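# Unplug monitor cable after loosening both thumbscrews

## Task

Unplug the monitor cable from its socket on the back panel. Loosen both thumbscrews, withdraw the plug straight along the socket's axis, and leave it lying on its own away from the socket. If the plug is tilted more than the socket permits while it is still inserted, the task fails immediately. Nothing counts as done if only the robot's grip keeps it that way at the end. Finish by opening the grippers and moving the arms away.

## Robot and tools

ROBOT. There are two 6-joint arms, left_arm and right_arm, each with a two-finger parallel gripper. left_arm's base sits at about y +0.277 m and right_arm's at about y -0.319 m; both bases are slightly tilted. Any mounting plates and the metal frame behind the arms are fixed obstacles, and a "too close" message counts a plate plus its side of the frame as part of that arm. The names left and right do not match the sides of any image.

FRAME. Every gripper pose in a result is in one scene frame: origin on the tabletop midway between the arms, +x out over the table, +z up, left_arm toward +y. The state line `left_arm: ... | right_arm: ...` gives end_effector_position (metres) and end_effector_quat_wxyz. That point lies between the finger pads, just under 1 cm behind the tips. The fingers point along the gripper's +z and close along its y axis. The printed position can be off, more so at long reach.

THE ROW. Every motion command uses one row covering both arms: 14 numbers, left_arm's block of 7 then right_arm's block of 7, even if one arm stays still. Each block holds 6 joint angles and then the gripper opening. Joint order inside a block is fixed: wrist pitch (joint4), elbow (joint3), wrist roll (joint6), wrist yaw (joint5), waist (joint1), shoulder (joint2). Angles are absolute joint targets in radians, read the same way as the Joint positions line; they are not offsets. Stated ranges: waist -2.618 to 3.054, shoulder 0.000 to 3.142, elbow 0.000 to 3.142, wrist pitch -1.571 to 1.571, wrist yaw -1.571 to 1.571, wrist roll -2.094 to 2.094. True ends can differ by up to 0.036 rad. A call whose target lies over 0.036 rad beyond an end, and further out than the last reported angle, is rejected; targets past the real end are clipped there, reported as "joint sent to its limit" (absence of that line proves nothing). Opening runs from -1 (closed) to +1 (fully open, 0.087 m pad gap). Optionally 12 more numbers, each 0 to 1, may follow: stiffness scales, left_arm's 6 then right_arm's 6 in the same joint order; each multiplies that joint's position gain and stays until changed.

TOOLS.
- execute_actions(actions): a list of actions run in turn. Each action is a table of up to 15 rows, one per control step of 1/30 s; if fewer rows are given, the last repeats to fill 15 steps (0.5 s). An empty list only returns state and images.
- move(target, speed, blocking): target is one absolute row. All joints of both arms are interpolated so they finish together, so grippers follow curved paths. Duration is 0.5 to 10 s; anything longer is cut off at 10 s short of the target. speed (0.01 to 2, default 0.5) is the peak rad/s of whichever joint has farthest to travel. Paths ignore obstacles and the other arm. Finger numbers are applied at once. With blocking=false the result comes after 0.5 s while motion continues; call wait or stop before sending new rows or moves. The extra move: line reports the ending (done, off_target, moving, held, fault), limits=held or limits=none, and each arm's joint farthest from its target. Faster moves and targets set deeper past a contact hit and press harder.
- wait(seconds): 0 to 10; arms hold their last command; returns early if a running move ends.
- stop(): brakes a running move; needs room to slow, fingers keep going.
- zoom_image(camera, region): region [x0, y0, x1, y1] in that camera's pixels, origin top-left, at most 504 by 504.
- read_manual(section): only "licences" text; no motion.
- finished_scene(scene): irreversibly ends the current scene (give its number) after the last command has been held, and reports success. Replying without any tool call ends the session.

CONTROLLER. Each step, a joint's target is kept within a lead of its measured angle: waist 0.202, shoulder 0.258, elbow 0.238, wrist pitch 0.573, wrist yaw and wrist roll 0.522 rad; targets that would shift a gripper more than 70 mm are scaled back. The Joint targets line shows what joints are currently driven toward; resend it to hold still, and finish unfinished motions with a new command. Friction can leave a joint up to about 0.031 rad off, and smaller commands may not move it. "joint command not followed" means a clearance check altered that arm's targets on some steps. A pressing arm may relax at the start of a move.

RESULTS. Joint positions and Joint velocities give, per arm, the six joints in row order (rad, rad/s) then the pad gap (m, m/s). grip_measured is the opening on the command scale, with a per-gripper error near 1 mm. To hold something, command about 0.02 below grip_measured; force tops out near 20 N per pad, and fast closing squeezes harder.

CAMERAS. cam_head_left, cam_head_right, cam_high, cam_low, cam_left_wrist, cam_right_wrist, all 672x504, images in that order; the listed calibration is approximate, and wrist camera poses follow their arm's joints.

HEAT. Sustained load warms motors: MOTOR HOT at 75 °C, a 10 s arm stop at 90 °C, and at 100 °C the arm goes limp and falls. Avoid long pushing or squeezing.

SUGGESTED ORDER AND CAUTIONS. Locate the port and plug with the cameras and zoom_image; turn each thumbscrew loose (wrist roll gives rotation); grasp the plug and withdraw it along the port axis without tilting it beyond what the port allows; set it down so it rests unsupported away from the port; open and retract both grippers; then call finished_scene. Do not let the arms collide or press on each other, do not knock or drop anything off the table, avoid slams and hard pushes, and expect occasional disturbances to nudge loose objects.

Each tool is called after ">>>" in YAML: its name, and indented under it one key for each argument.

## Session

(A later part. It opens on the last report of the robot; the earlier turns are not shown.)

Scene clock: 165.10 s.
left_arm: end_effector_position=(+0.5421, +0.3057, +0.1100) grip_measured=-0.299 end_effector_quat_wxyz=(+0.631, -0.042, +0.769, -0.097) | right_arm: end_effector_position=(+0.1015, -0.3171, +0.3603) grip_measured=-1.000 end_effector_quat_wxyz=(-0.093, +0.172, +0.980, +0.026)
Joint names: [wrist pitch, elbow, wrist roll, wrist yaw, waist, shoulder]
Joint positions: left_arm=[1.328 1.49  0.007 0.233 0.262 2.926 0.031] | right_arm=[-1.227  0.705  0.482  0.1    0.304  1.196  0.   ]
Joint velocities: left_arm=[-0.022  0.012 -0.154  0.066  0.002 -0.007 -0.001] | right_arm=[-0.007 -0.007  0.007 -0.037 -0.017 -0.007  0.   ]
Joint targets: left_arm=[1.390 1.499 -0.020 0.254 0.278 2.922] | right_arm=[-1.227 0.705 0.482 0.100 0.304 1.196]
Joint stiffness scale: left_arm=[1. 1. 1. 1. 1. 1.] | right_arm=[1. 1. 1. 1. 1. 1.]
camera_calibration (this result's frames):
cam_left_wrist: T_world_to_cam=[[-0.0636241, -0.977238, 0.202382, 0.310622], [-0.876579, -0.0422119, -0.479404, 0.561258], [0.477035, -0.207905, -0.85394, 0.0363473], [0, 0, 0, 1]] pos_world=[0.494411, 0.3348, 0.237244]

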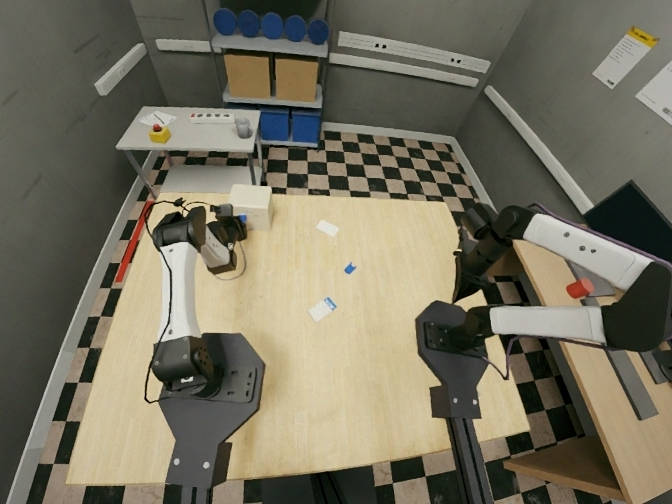

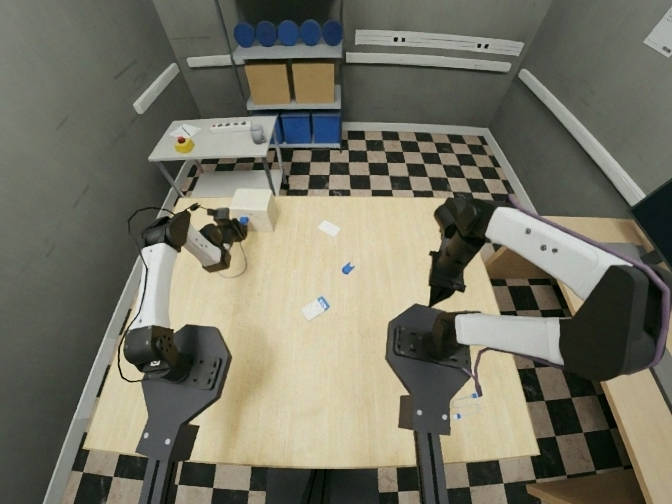

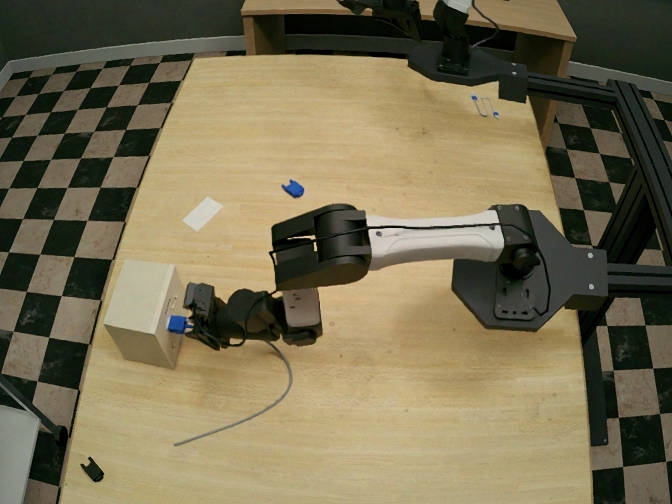

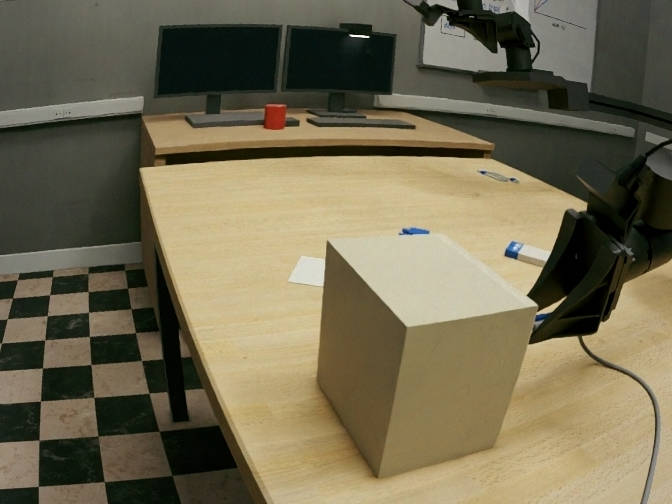

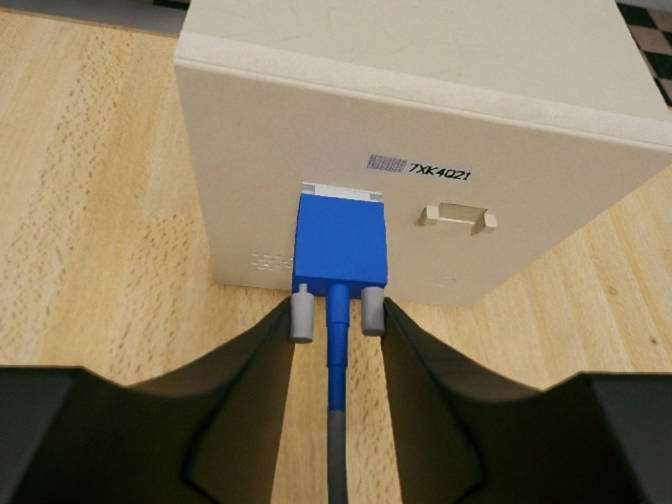

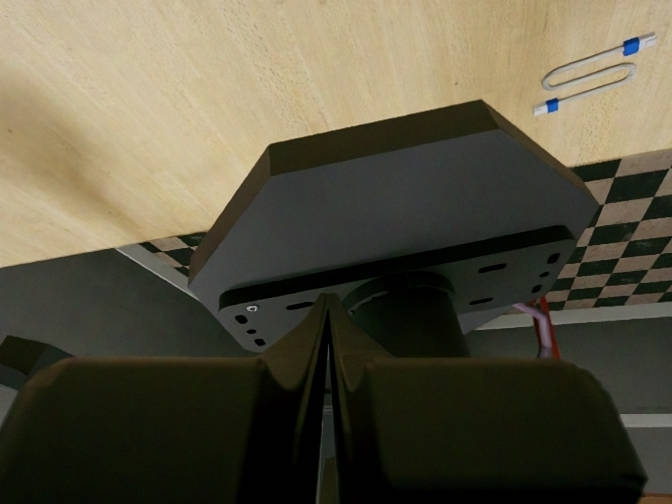

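>>> execute_actions:
  actions:
    - [[1.39,1.49,-0.02,0.24,0.268,2.922,-0.33,-1.227,0.705,0.482,0.1,0.304,1.196,-1],[1.39,1.49,-0.02,0.24,0.268,2.922,-0.33,-1.227,0.705,0.482,0.1,0.304,1.196,-1],[1.4,1.49,-0.02,0.24,0.268,2.922,-0.33,-1.227,0.705,0.482,0.1,0.304,1.196,-1],[1.41,1.49,-0.02,0.24,0.268,2.922,-0.33,-1.227,0.705,0.482,0.1,0.304,1.196,-1],[1.42,1.49,-0.02,0.24,0.268,2.922,-0.33,-1.227,0.705,0.482,0.1,0.304,1.196,-1],[1.43,1.49,-0.02,0.24,0.268,2.922,-0.33,-1.227,0.705,0.482,0.1,0.304,1.196,-1],[1.44,1.49,-0.02,0.24,0.268,2.922,-0.33,-1.227,0.705,0.482,0.1,0.304,1.196,-1],[1.45,1.49,-0.02,0.24,0.268,2.922,-0.33,-1.227,0.705,0.482,0.1,0.304,1.196,-1]]

Scene clock: 166.53 s.
left_arm: end_effector_position=(+0.5424, +0.3058, +0.1106) grip_measured=-0.302 end_effector_quat_wxyz=(+0.631, -0.044, +0.768, -0.099) | right_arm: end_effector_position=(+0.1015, -0.3171, +0.3603) grip_measured=-1.000 end_effector_quat_wxyz=(-0.093, +0.172, +0.980, +0.026)
Joint names: [wrist pitch, elbow, wrist roll, wrist yaw, waist, shoulder]
Joint positions: left_arm=[1.33  1.49  0.    0.233 0.262 2.926 0.031] | right_arm=[-1.227  0.705  0.482  0.1    0.304  1.196  0.   ]
Joint velocities: left_arm=[ 0.007  0.002 -0.066  0.022 -0.012  0.002  0.002] | right_arm=[-0.007 -0.007  0.022  0.022 -0.007 -0.012  0.   ]
Joint targets: left_arm=[1.450 1.490 -0.020 0.240 0.268 2.922] | right_arm=[-1.227 0.705 0.482 0.100 0.304 1.196]
Joint stiffness scale: left_arm=[1. 1. 1. 1. 1. 1.] | right_arm=[1. 1. 1. 1. 1. 1.]
camera_calibration (this result's frames):
cam_left_wrist: T_world_to_cam=[[-0.0619721, -0.976071, 0.208432, 0.308691], [-0.875772, -0.0469885, -0.480432, 0.56289], [0.47873, -0.212313, -0.851904, 0.0369257], [0, 0, 0, 1]] pos_world=[0.494417, 0.335593, 0.237547]

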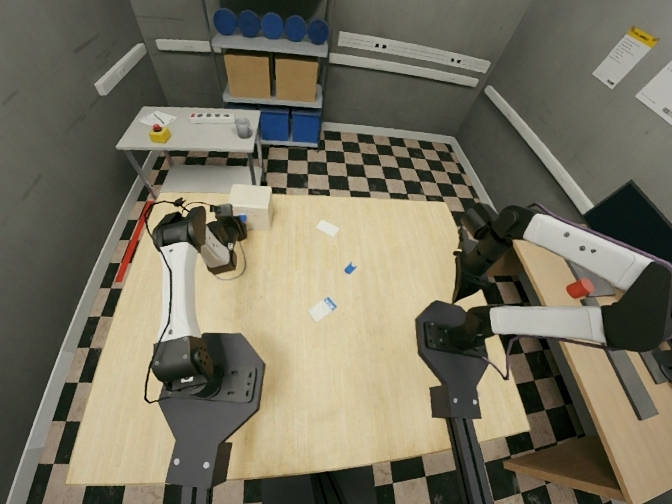

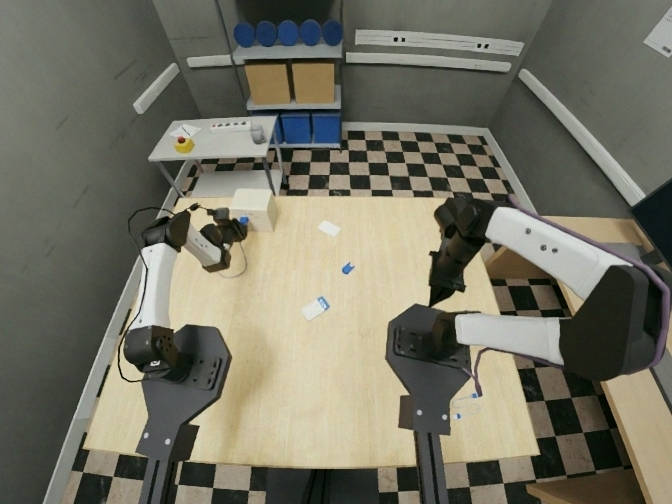

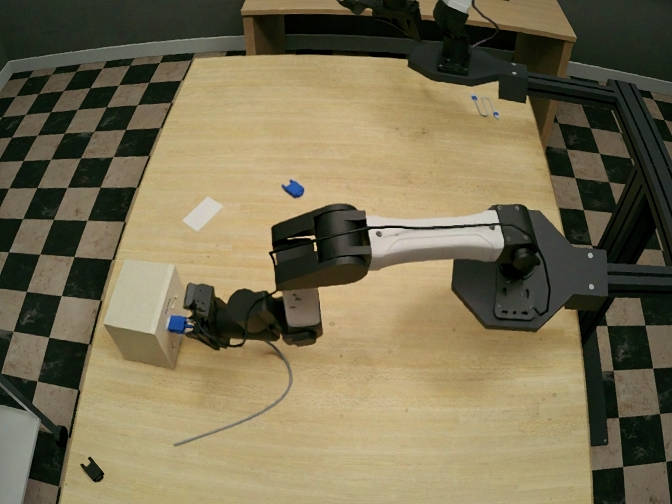

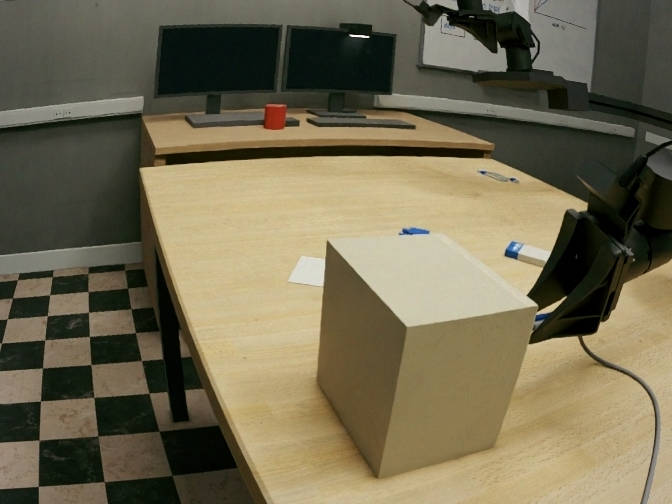

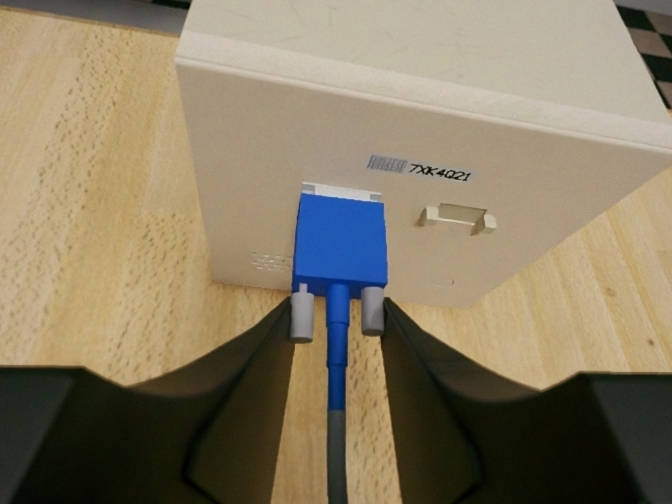

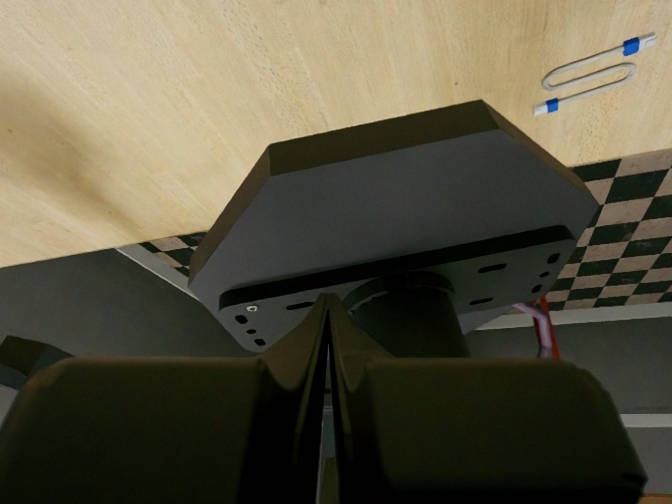

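>>> execute_actions:
  actions:
    - [[1.39,1.471,-0.01,0.235,0.262,2.915,-0.33,-1.227,0.705,0.482,0.1,0.304,1.196,-1],[1.39,1.469,-0.01,0.235,0.262,2.9125,-0.33,-1.227,0.705,0.482,0.1,0.304,1.196,-1],[1.39,1.467,-0.01,0.235,0.262,2.91,-0.33,-1.227,0.705,0.482,0.1,0.304,1.196,-1],[1.39,1.465,-0.01,0.235,0.262,2.9075,-0.33,-1.227,0.705,0.482,0.1,0.304,1.196,-1],[1.39,1.463,-0.01,0.235,0.262,2.905,-0.33,-1.227,0.705,0.482,0.1,0.304,1.196,-1],[1.39,1.461,-0.01,0.235,0.262,2.9025,-0.33,-1.227,0.705,0.482,0.1,0.304,1.196,-1],[1.39,1.459,-0.01,0.235,0.262,2.9,-0.33,-1.227,0.705,0.482,0.1,0.304,1.196,-1],[1.39,1.457,-0.01,0.235,0.262,2.8975,-0.33,-1.227,0.705,0.482,0.1,0.304,1.196,-1],[1.39,1.455,-0.01,0.235,0.262,2.895,-0.33,-1.227,0.705,0.482,0.1,0.304,1.196,-1],[1.39,1.453,-0.01,0.235,0.262,2.8925,-0.33,-1.227,0.705,0.482,0.1,0.304,1.196,-1],[1.39,1.451,-0.01,0.235,0.262,2.89,-0.33,-1.227,0.705,0.482,0.1,0.304,1.196,-1]]

>>> zoom_image:
  camera: "cam_left_wrist"
  region: [260, 180, 420, 370]

Scene clock: 168.17 s.
left_arm: end_effector_position=(+0.5419, +0.3058, +0.1102) grip_measured=-0.302 end_effector_quat_wxyz=(+0.626, -0.045, +0.772, -0.100) | right_arm: end_effector_position=(+0.1015, -0.3171, +0.3603) grip_measured=-1.000 end_effector_quat_wxyz=(-0.093, +0.172, +0.980, +0.026)
Joint names: [wrist pitch, elbow, wrist roll, wrist yaw, waist, shoulder]
Joint positions: left_arm=[1.313 1.485 0.    0.232 0.262 2.917 0.031] | right_arm=[-1.227  0.705  0.482  0.1    0.304  1.196  0.   ]
Joint velocities: left_arm=[ 0.022 -0.012 -0.022 -0.037 -0.012 -0.017  0.   ] | right_arm=[-0.007 -0.017 -0.051  0.037 -0.017  0.012  0.   ]
Joint targets: left_arm=[1.390 1.451 -0.010 0.235 0.262 2.890] | right_arm=[-1.227 0.705 0.482 0.100 0.304 1.196]
Joint stiffness scale: left_arm=[1. 1. 1. 1. 1. 1.] | right_arm=[1. 1. 1. 1. 1. 1.]
camera_calibration (this result's frames):
cam_left_wrist: T_world_to_cam=[[-0.0606204, -0.975558, 0.211214, 0.307522], [-0.881893, -0.046768, -0.469124, 0.564218], [0.467536, -0.214707, -0.857503, 0.0442166], [0, 0, 0, 1]] pos_world=[0.495549, 0.335887, 0.237651]

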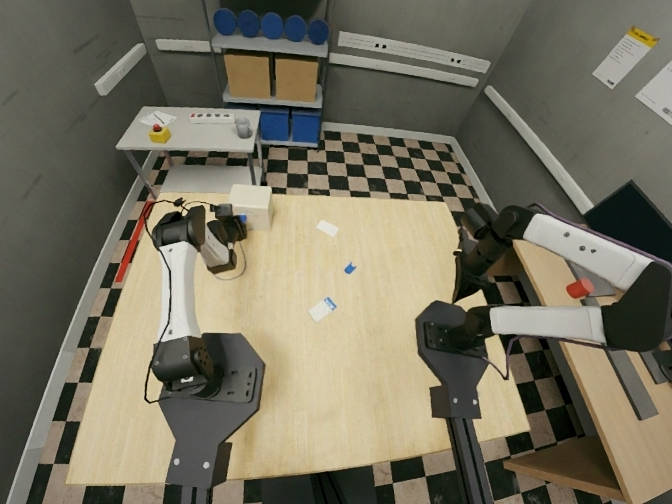

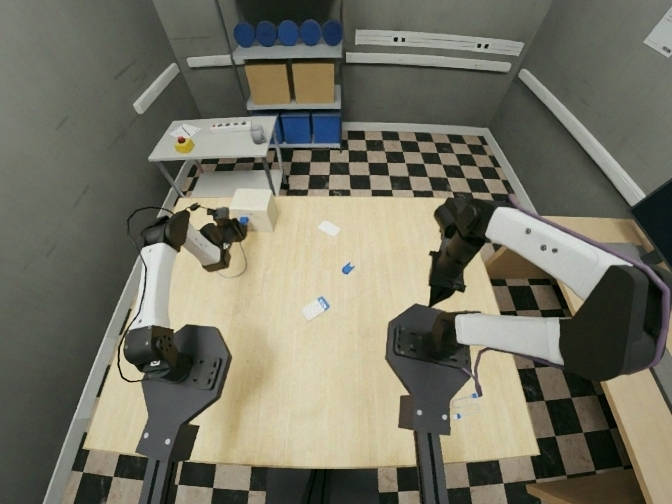

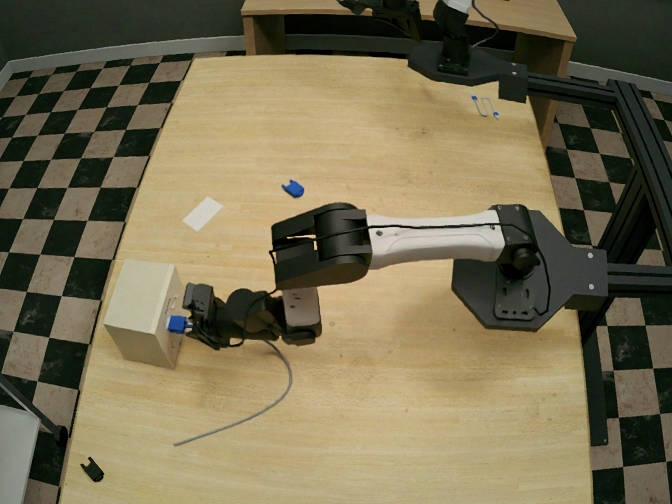

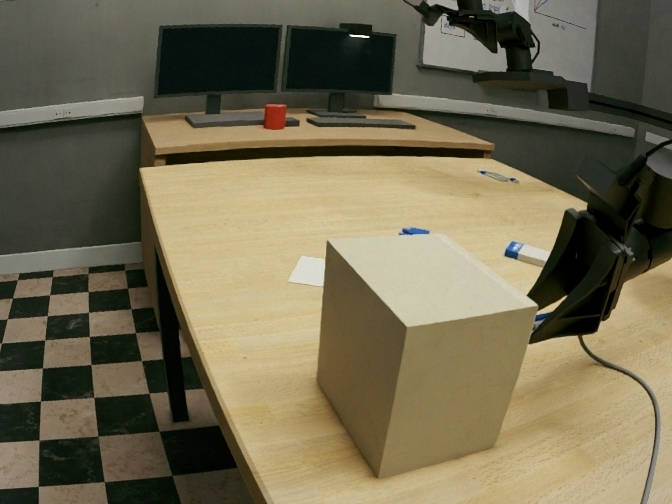

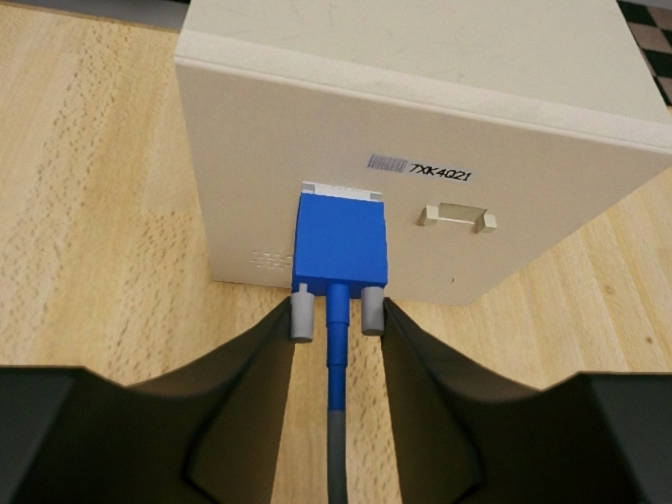

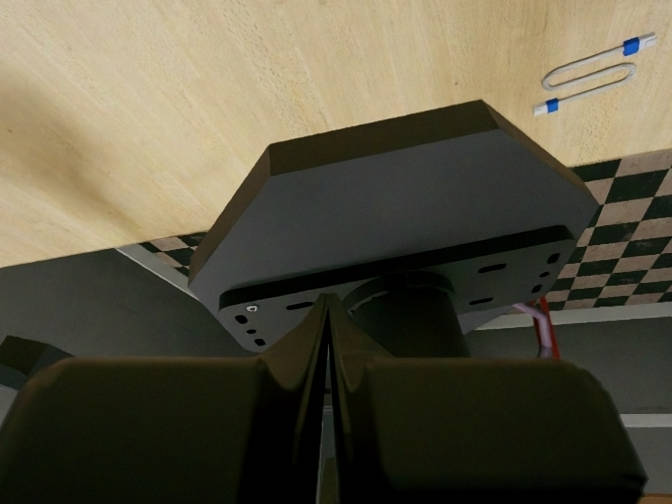

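Region (260, 180, 420, 370) of cam_left_wrist's 672x504 image, scaled by 2.653, with more detail than that image has; it fills the left 424 columns of this view, and the rest is white.

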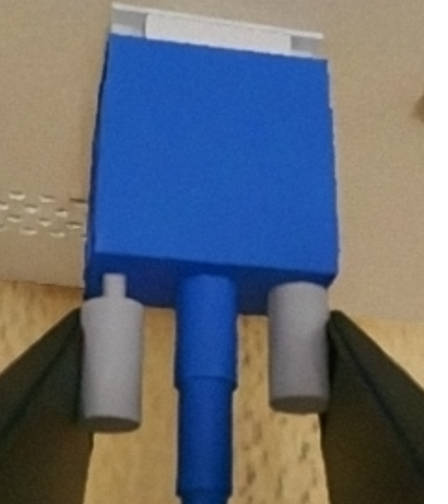

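>>> execute_actions:
  actions:
    - [[1.32,1.485,0,0.235,0.262,2.917,-0.33,-1.227,0.705,0.482,0.1,0.304,1.196,-1],[1.32,1.485,0,0.235,0.262,2.917,-0.33,-1.227,0.705,0.482,0.1,0.304,1.196,-1],[1.32,1.485,0,0.235,0.262,2.917,-0.33,-1.227,0.705,0.482,0.1,0.304,1.196,-1],[1.32,1.485,0,0.235,0.262,2.917,-0.08,-1.227,0.705,0.482,0.1,0.304,1.196,-1],[1.32,1.485,0,0.235,0.262,2.917,-0.08,-1.227,0.705,0.482,0.1,0.304,1.196,-1],[1.33,1.46,0.03,0.23,0.26,2.9,-0.08,-1.227,0.705,0.482,0.1,0.304,1.196,-1],[1.335,1.45,0.06,0.22,0.255,2.89,-0.08,-1.227,0.705,0.482,0.1,0.304,1.196,-1],[1.34,1.44,0.09,0.21,0.25,2.88,-0.08,-1.227,0.705,0.482,0.1,0.304,1.196,-1],[1.345,1.43,0.12,0.2,0.245,2.87,-0.08,-1.227,0.705,0.482,0.1,0.304,1.196,-1],[1.35,1.42,0.15,0.19,0.24,2.86,-0.08,-1.227,0.705,0.482,0.1,0.304,1.196,-1],[1.355,1.41,0.19,0.18,0.235,2.85,-0.08,-1.227,0.705,0.482,0.1,0.304,1.196,-1],[1.36,1.4,0.19,0.18,0.235,2.84,-0.08,-1.227,0.705,0.482,0.1,0.304,1.196,-1],[1.365,1.39,0.19,0.18,0.235,2.83,-0.08,-1.227,0.705,0.482,0.1,0.304,1.196,-1]]

>>> move:
  target: [1.503,1.45,1.058,-0.152,0.032,2.95,-0.7,-1.227,0.705,0.482,0.1,0.304,1.196,-1]
  speed: 1.2

>>> move:
  target: [1.503,1.531,1.058,-0.152,0.036,3.042,-0.7,-1.227,0.705,0.482,0.1,0.304,1.196,-1]
  speed: 0.3

>>> zoom_image:
  camera: "cam_left_wrist"
  region: [270, 220, 400, 370]

Scene clock: 170.33 s.
left_arm: end_effector_position=(+0.5439, +0.3089, +0.1374) grip_measured=-0.080 end_effector_quat_wxyz=(+0.644, +0.009, +0.763, -0.047) | right_arm: end_effector_position=(+0.1015, -0.3171, +0.3603) grip_measured=-1.000 end_effector_quat_wxyz=(-0.093, +0.172, +0.980, +0.026)
Joint names: [wrist pitch, elbow, wrist roll, wrist yaw, waist, shoulder]
Joint positions: left_arm=[1.346 1.413 0.144 0.202 0.242 2.843 0.04 ] | right_arm=[-1.227  0.705  0.482  0.1    0.304  1.196  0.   ]
Joint velocities: left_arm=[ 0.183 -0.046  0.271 -0.007 -0.085 -0.183 -0.001] | right_arm=[-0.022 -0.007  0.007 -0.051  0.012  0.002  0.   ]
Joint targets: left_arm=[1.365 1.390 0.190 0.180 0.235 2.830] | right_arm=[-1.227 0.705 0.482 0.100 0.304 1.196]
Joint stiffness scale: left_arm=[1. 1. 1. 1. 1. 1.] | right_arm=[1. 1. 1. 1. 1. 1.]
camera_calibration (this result's frames):
cam_left_wrist: T_world_to_cam=[[-0.0787002, -0.995046, 0.0607399, 0.341497], [-0.860422, 0.0370287, -0.508234, 0.54679], [0.503468, -0.0922602, -0.859074, 0.0101571], [0, 0, 0, 1]] pos_world=[0.492232, 0.320495, 0.26588]

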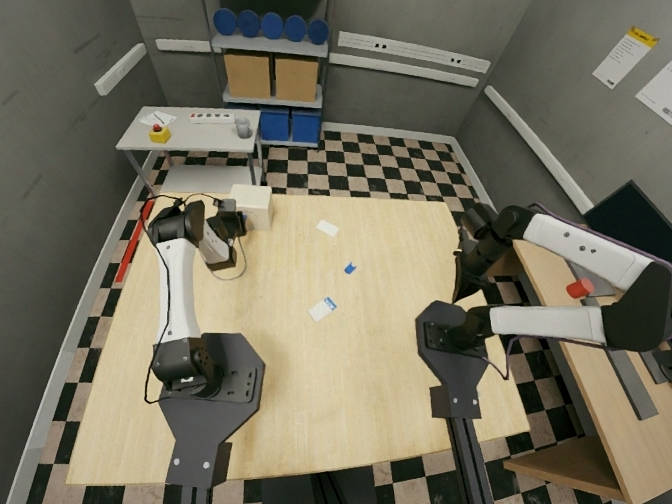

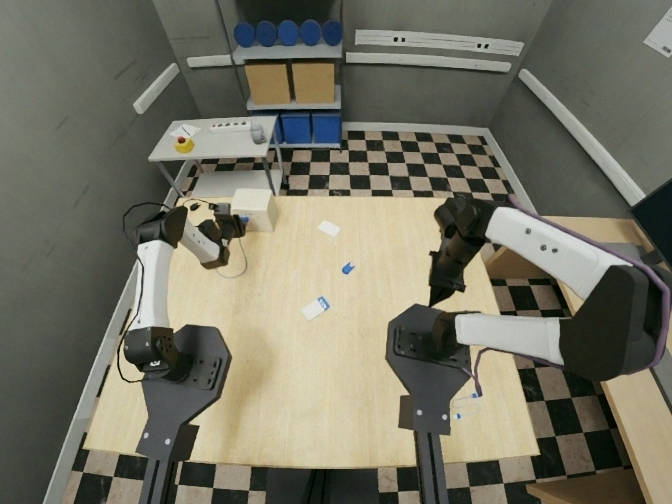

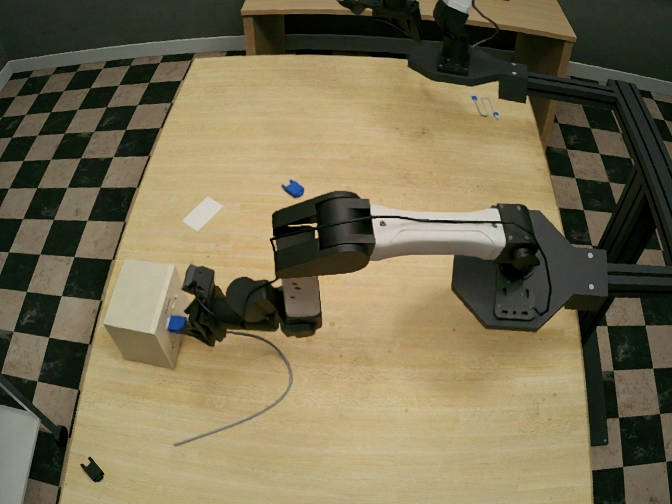

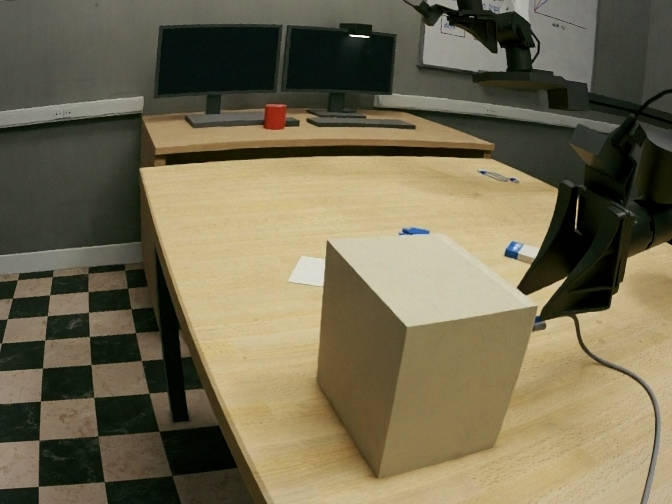

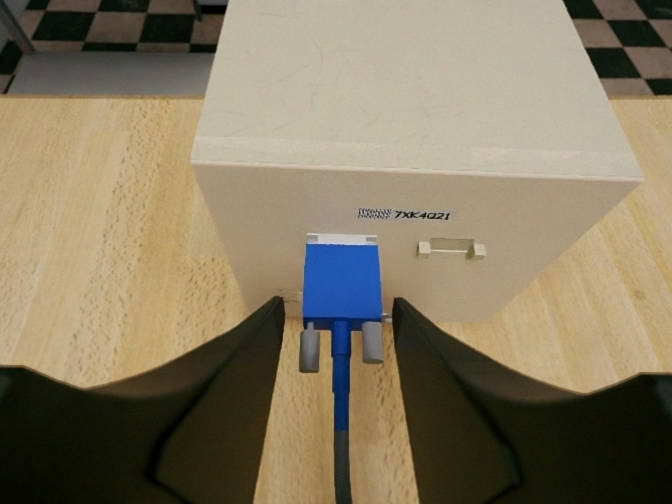

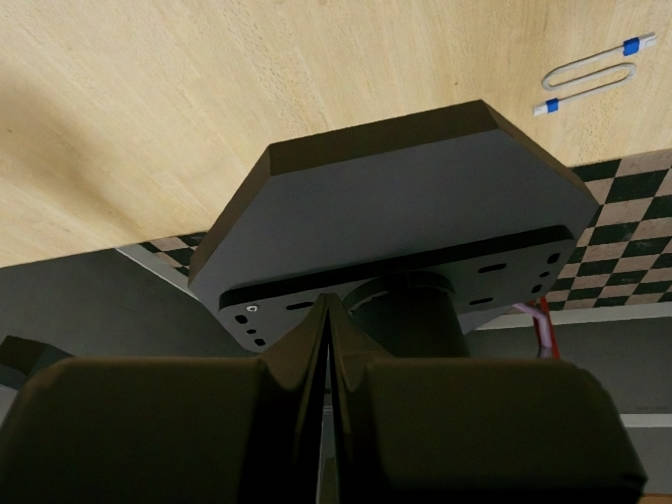

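Scene clock: 172.10 s.
left_arm: end_effector_position=(+0.5397, +0.2762, +0.1565) grip_measured=-0.700 end_effector_quat_wxyz=(+0.594, +0.294, +0.685, +0.303) | right_arm: end_effector_position=(+0.1015, -0.3171, +0.3603) grip_measured=-1.000 end_effector_quat_wxyz=(-0.093, +0.172, +0.980, +0.026)
Joint names: [wrist pitch, elbow, wrist roll, wrist yaw, waist, shoulder]
Joint positions: left_arm=[ 1.498  1.433  1.051 -0.14   0.035  2.932  0.013] | right_arm=[-1.227  0.705  0.482  0.1    0.304  1.196  0.   ]
Joint velocities: left_arm=[ 0.037 -0.007 -0.081 -0.007 -0.002 -0.007 -0.001] | right_arm=[ 0.007 -0.022 -0.051 -0.037 -0.002 -0.002  0.   ]
Joint targets: left_arm=[1.503 1.450 1.058 -0.152 0.032 2.950] | right_arm=[-1.227 0.705 0.482 0.100 0.304 1.196]
Joint stiffness scale: left_arm=[1. 1. 1. 1. 1. 1.] | right_arm=[1. 1. 1. 1. 1. 1.]
move: done; limits=none; left_arm: farthest joint: the shoulder, 0.018 radians from its target (0.107 radians at the start); right_arm: farthest joint: the waist, 0.000 radians from its target (0.000 radians at the start)
camera_calibration (this result's frames):
cam_left_wrist: T_world_to_cam=[[-0.0472914, -0.642774, -0.764594, 0.322406], [-0.836003, 0.444397, -0.321885, 0.399219], [0.546683, 0.623981, -0.558377, -0.242593], [0, 0, 0, 1]] pos_world=[0.481617, 0.181195, 0.239554]

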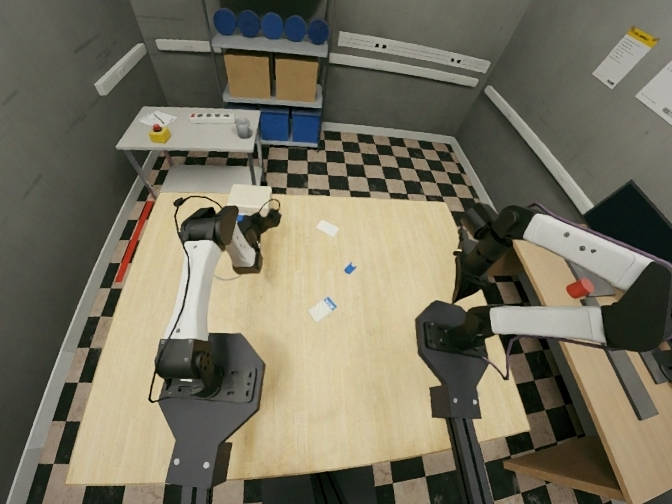

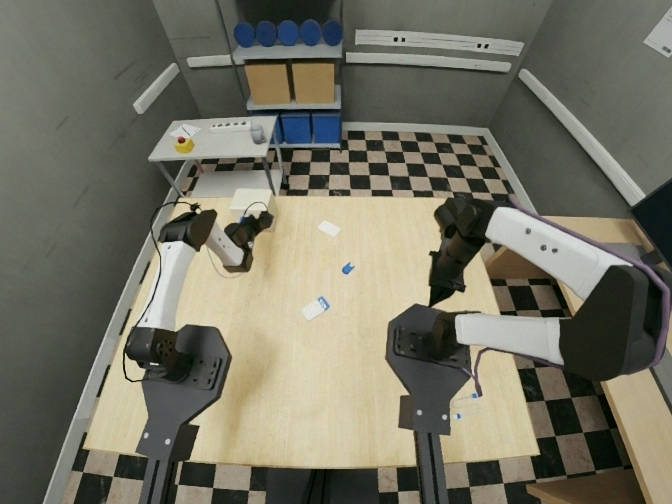

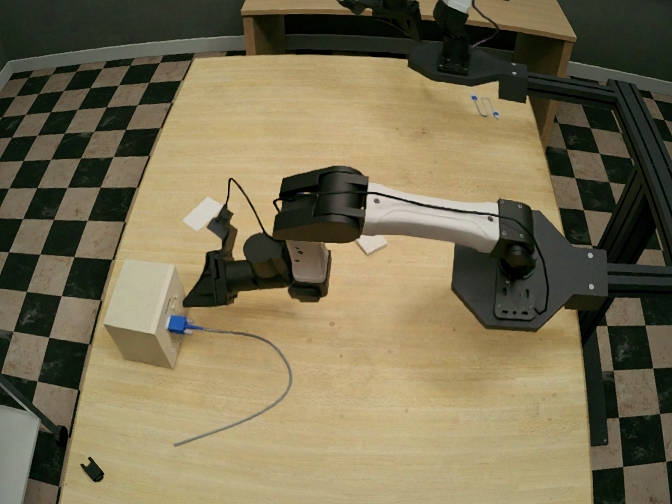

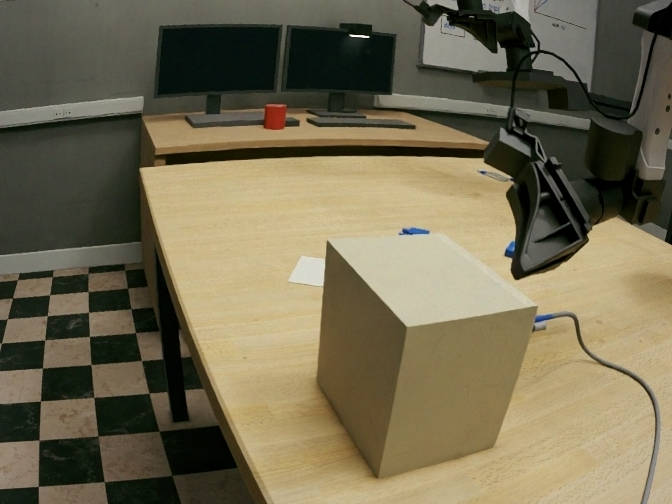

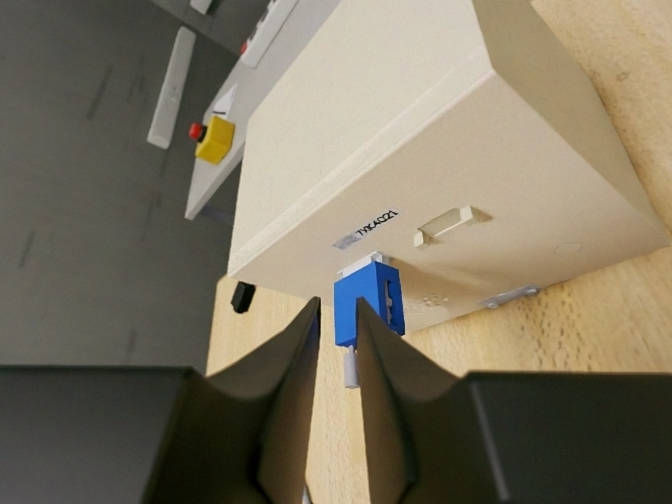

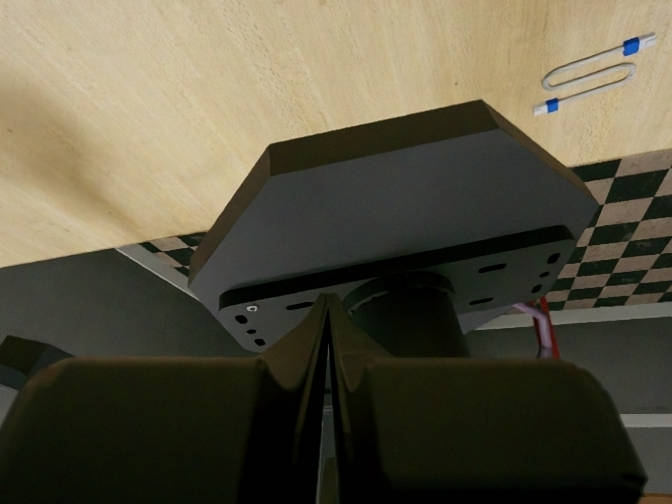

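Scene clock: 172.90 s.
left_arm: end_effector_position=(+0.5362, +0.2709, +0.1273) grip_measured=-0.700 end_effector_quat_wxyz=(+0.590, +0.297, +0.688, +0.301) | right_arm: end_effector_position=(+0.1015, -0.3171, +0.3603) grip_measured=-1.000 end_effector_quat_wxyz=(-0.093, +0.172, +0.980, +0.026)
Joint names: [wrist pitch, elbow, wrist roll, wrist yaw, waist, shoulder]
Joint positions: left_arm=[ 1.502  1.511  1.051 -0.14   0.035  3.028  0.013] | right_arm=[-1.227  0.705  0.482  0.1    0.304  1.196  0.   ]
Joint velocities: left_arm=[-0.007 -0.002 -0.037 -0.007  0.002  0.002 -0.   ] | right_arm=[-0.007 -0.012 -0.022  0.066 -0.012 -0.017  0.   ]
Joint targets: left_arm=[1.503 1.531 1.058 -0.152 0.036 3.042] | right_arm=[-1.227 0.705 0.482 0.100 0.304 1.196]
Joint stiffness scale: left_arm=[1. 1. 1. 1. 1. 1.] | right_arm=[1. 1. 1. 1. 1. 1.]
move: done; limits=none; left_arm: farthest joint: the elbow, 0.020 radians from its target (0.098 radians at the start); right_arm: farthest joint: the waist, 0.000 radians from its target (0.000 radians at the start)
camera_calibration (this result's frames):
cam_left_wrist: T_world_to_cam=[[-0.0596039, -0.641746, -0.764598, 0.302789], [-0.839202, 0.446986, -0.309747, 0.388704], [0.540544, 0.62319, -0.565197, -0.249327], [0, 0, 0, 1]] pos_world=[0.479021, 0.175946, 0.210993]

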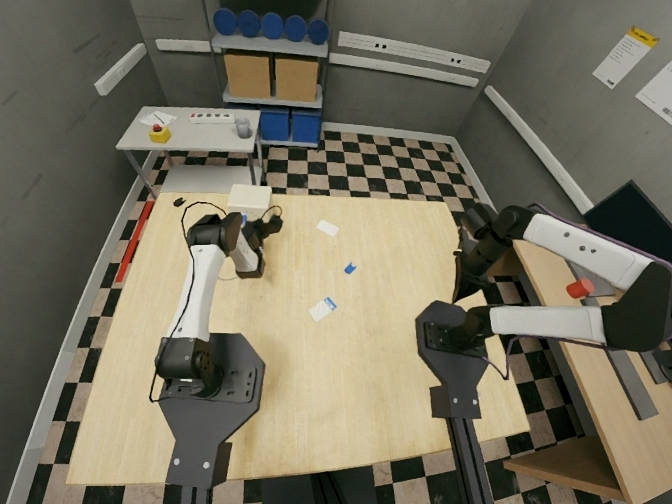

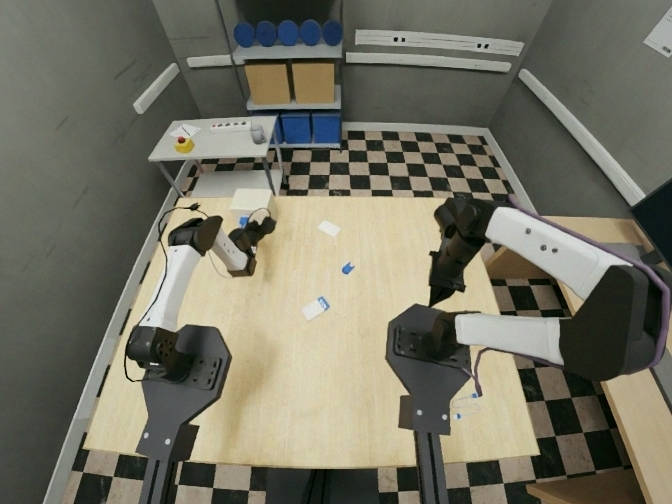

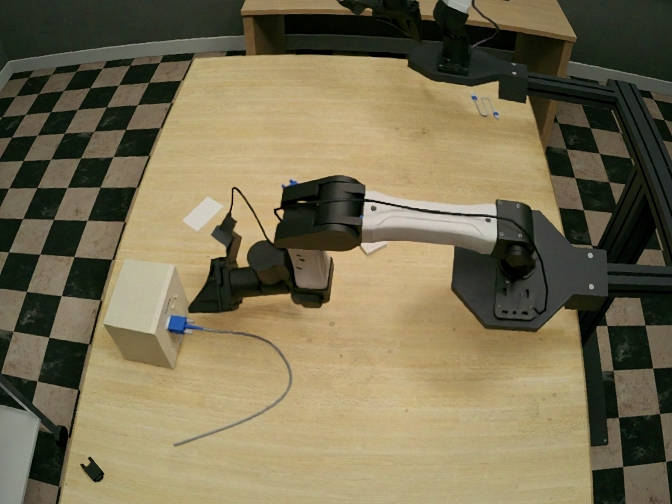

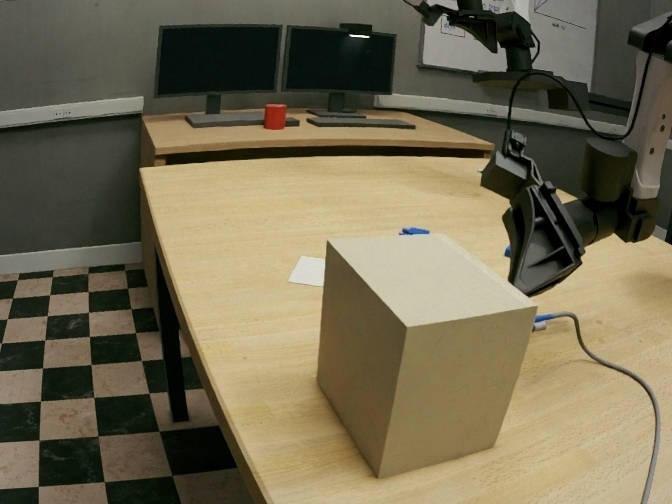

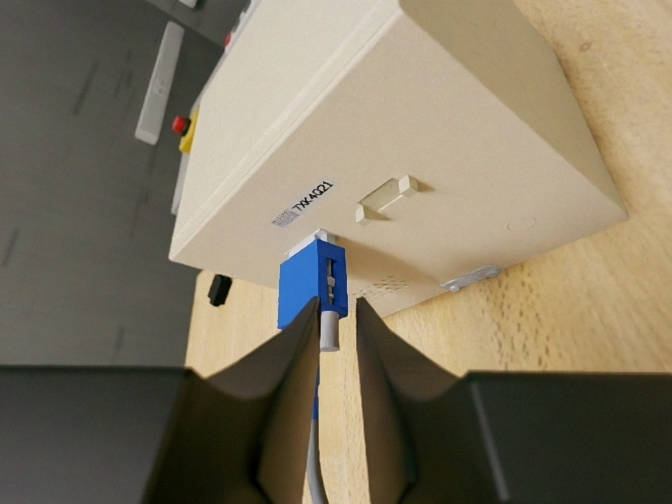

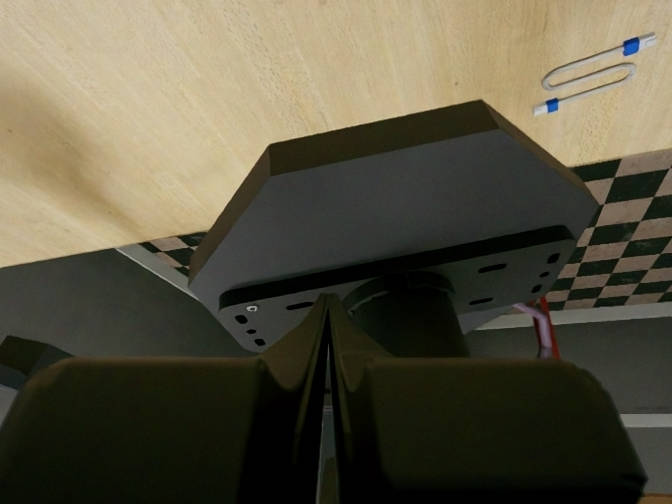

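Region (270, 220, 400, 370) of cam_left_wrist's 672x504 image, scaled by 3.360, with more detail than that image has; it fills the left 437 columns of this view, and the rest is white.

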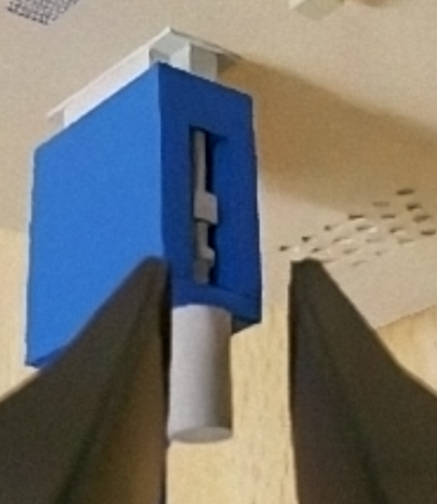

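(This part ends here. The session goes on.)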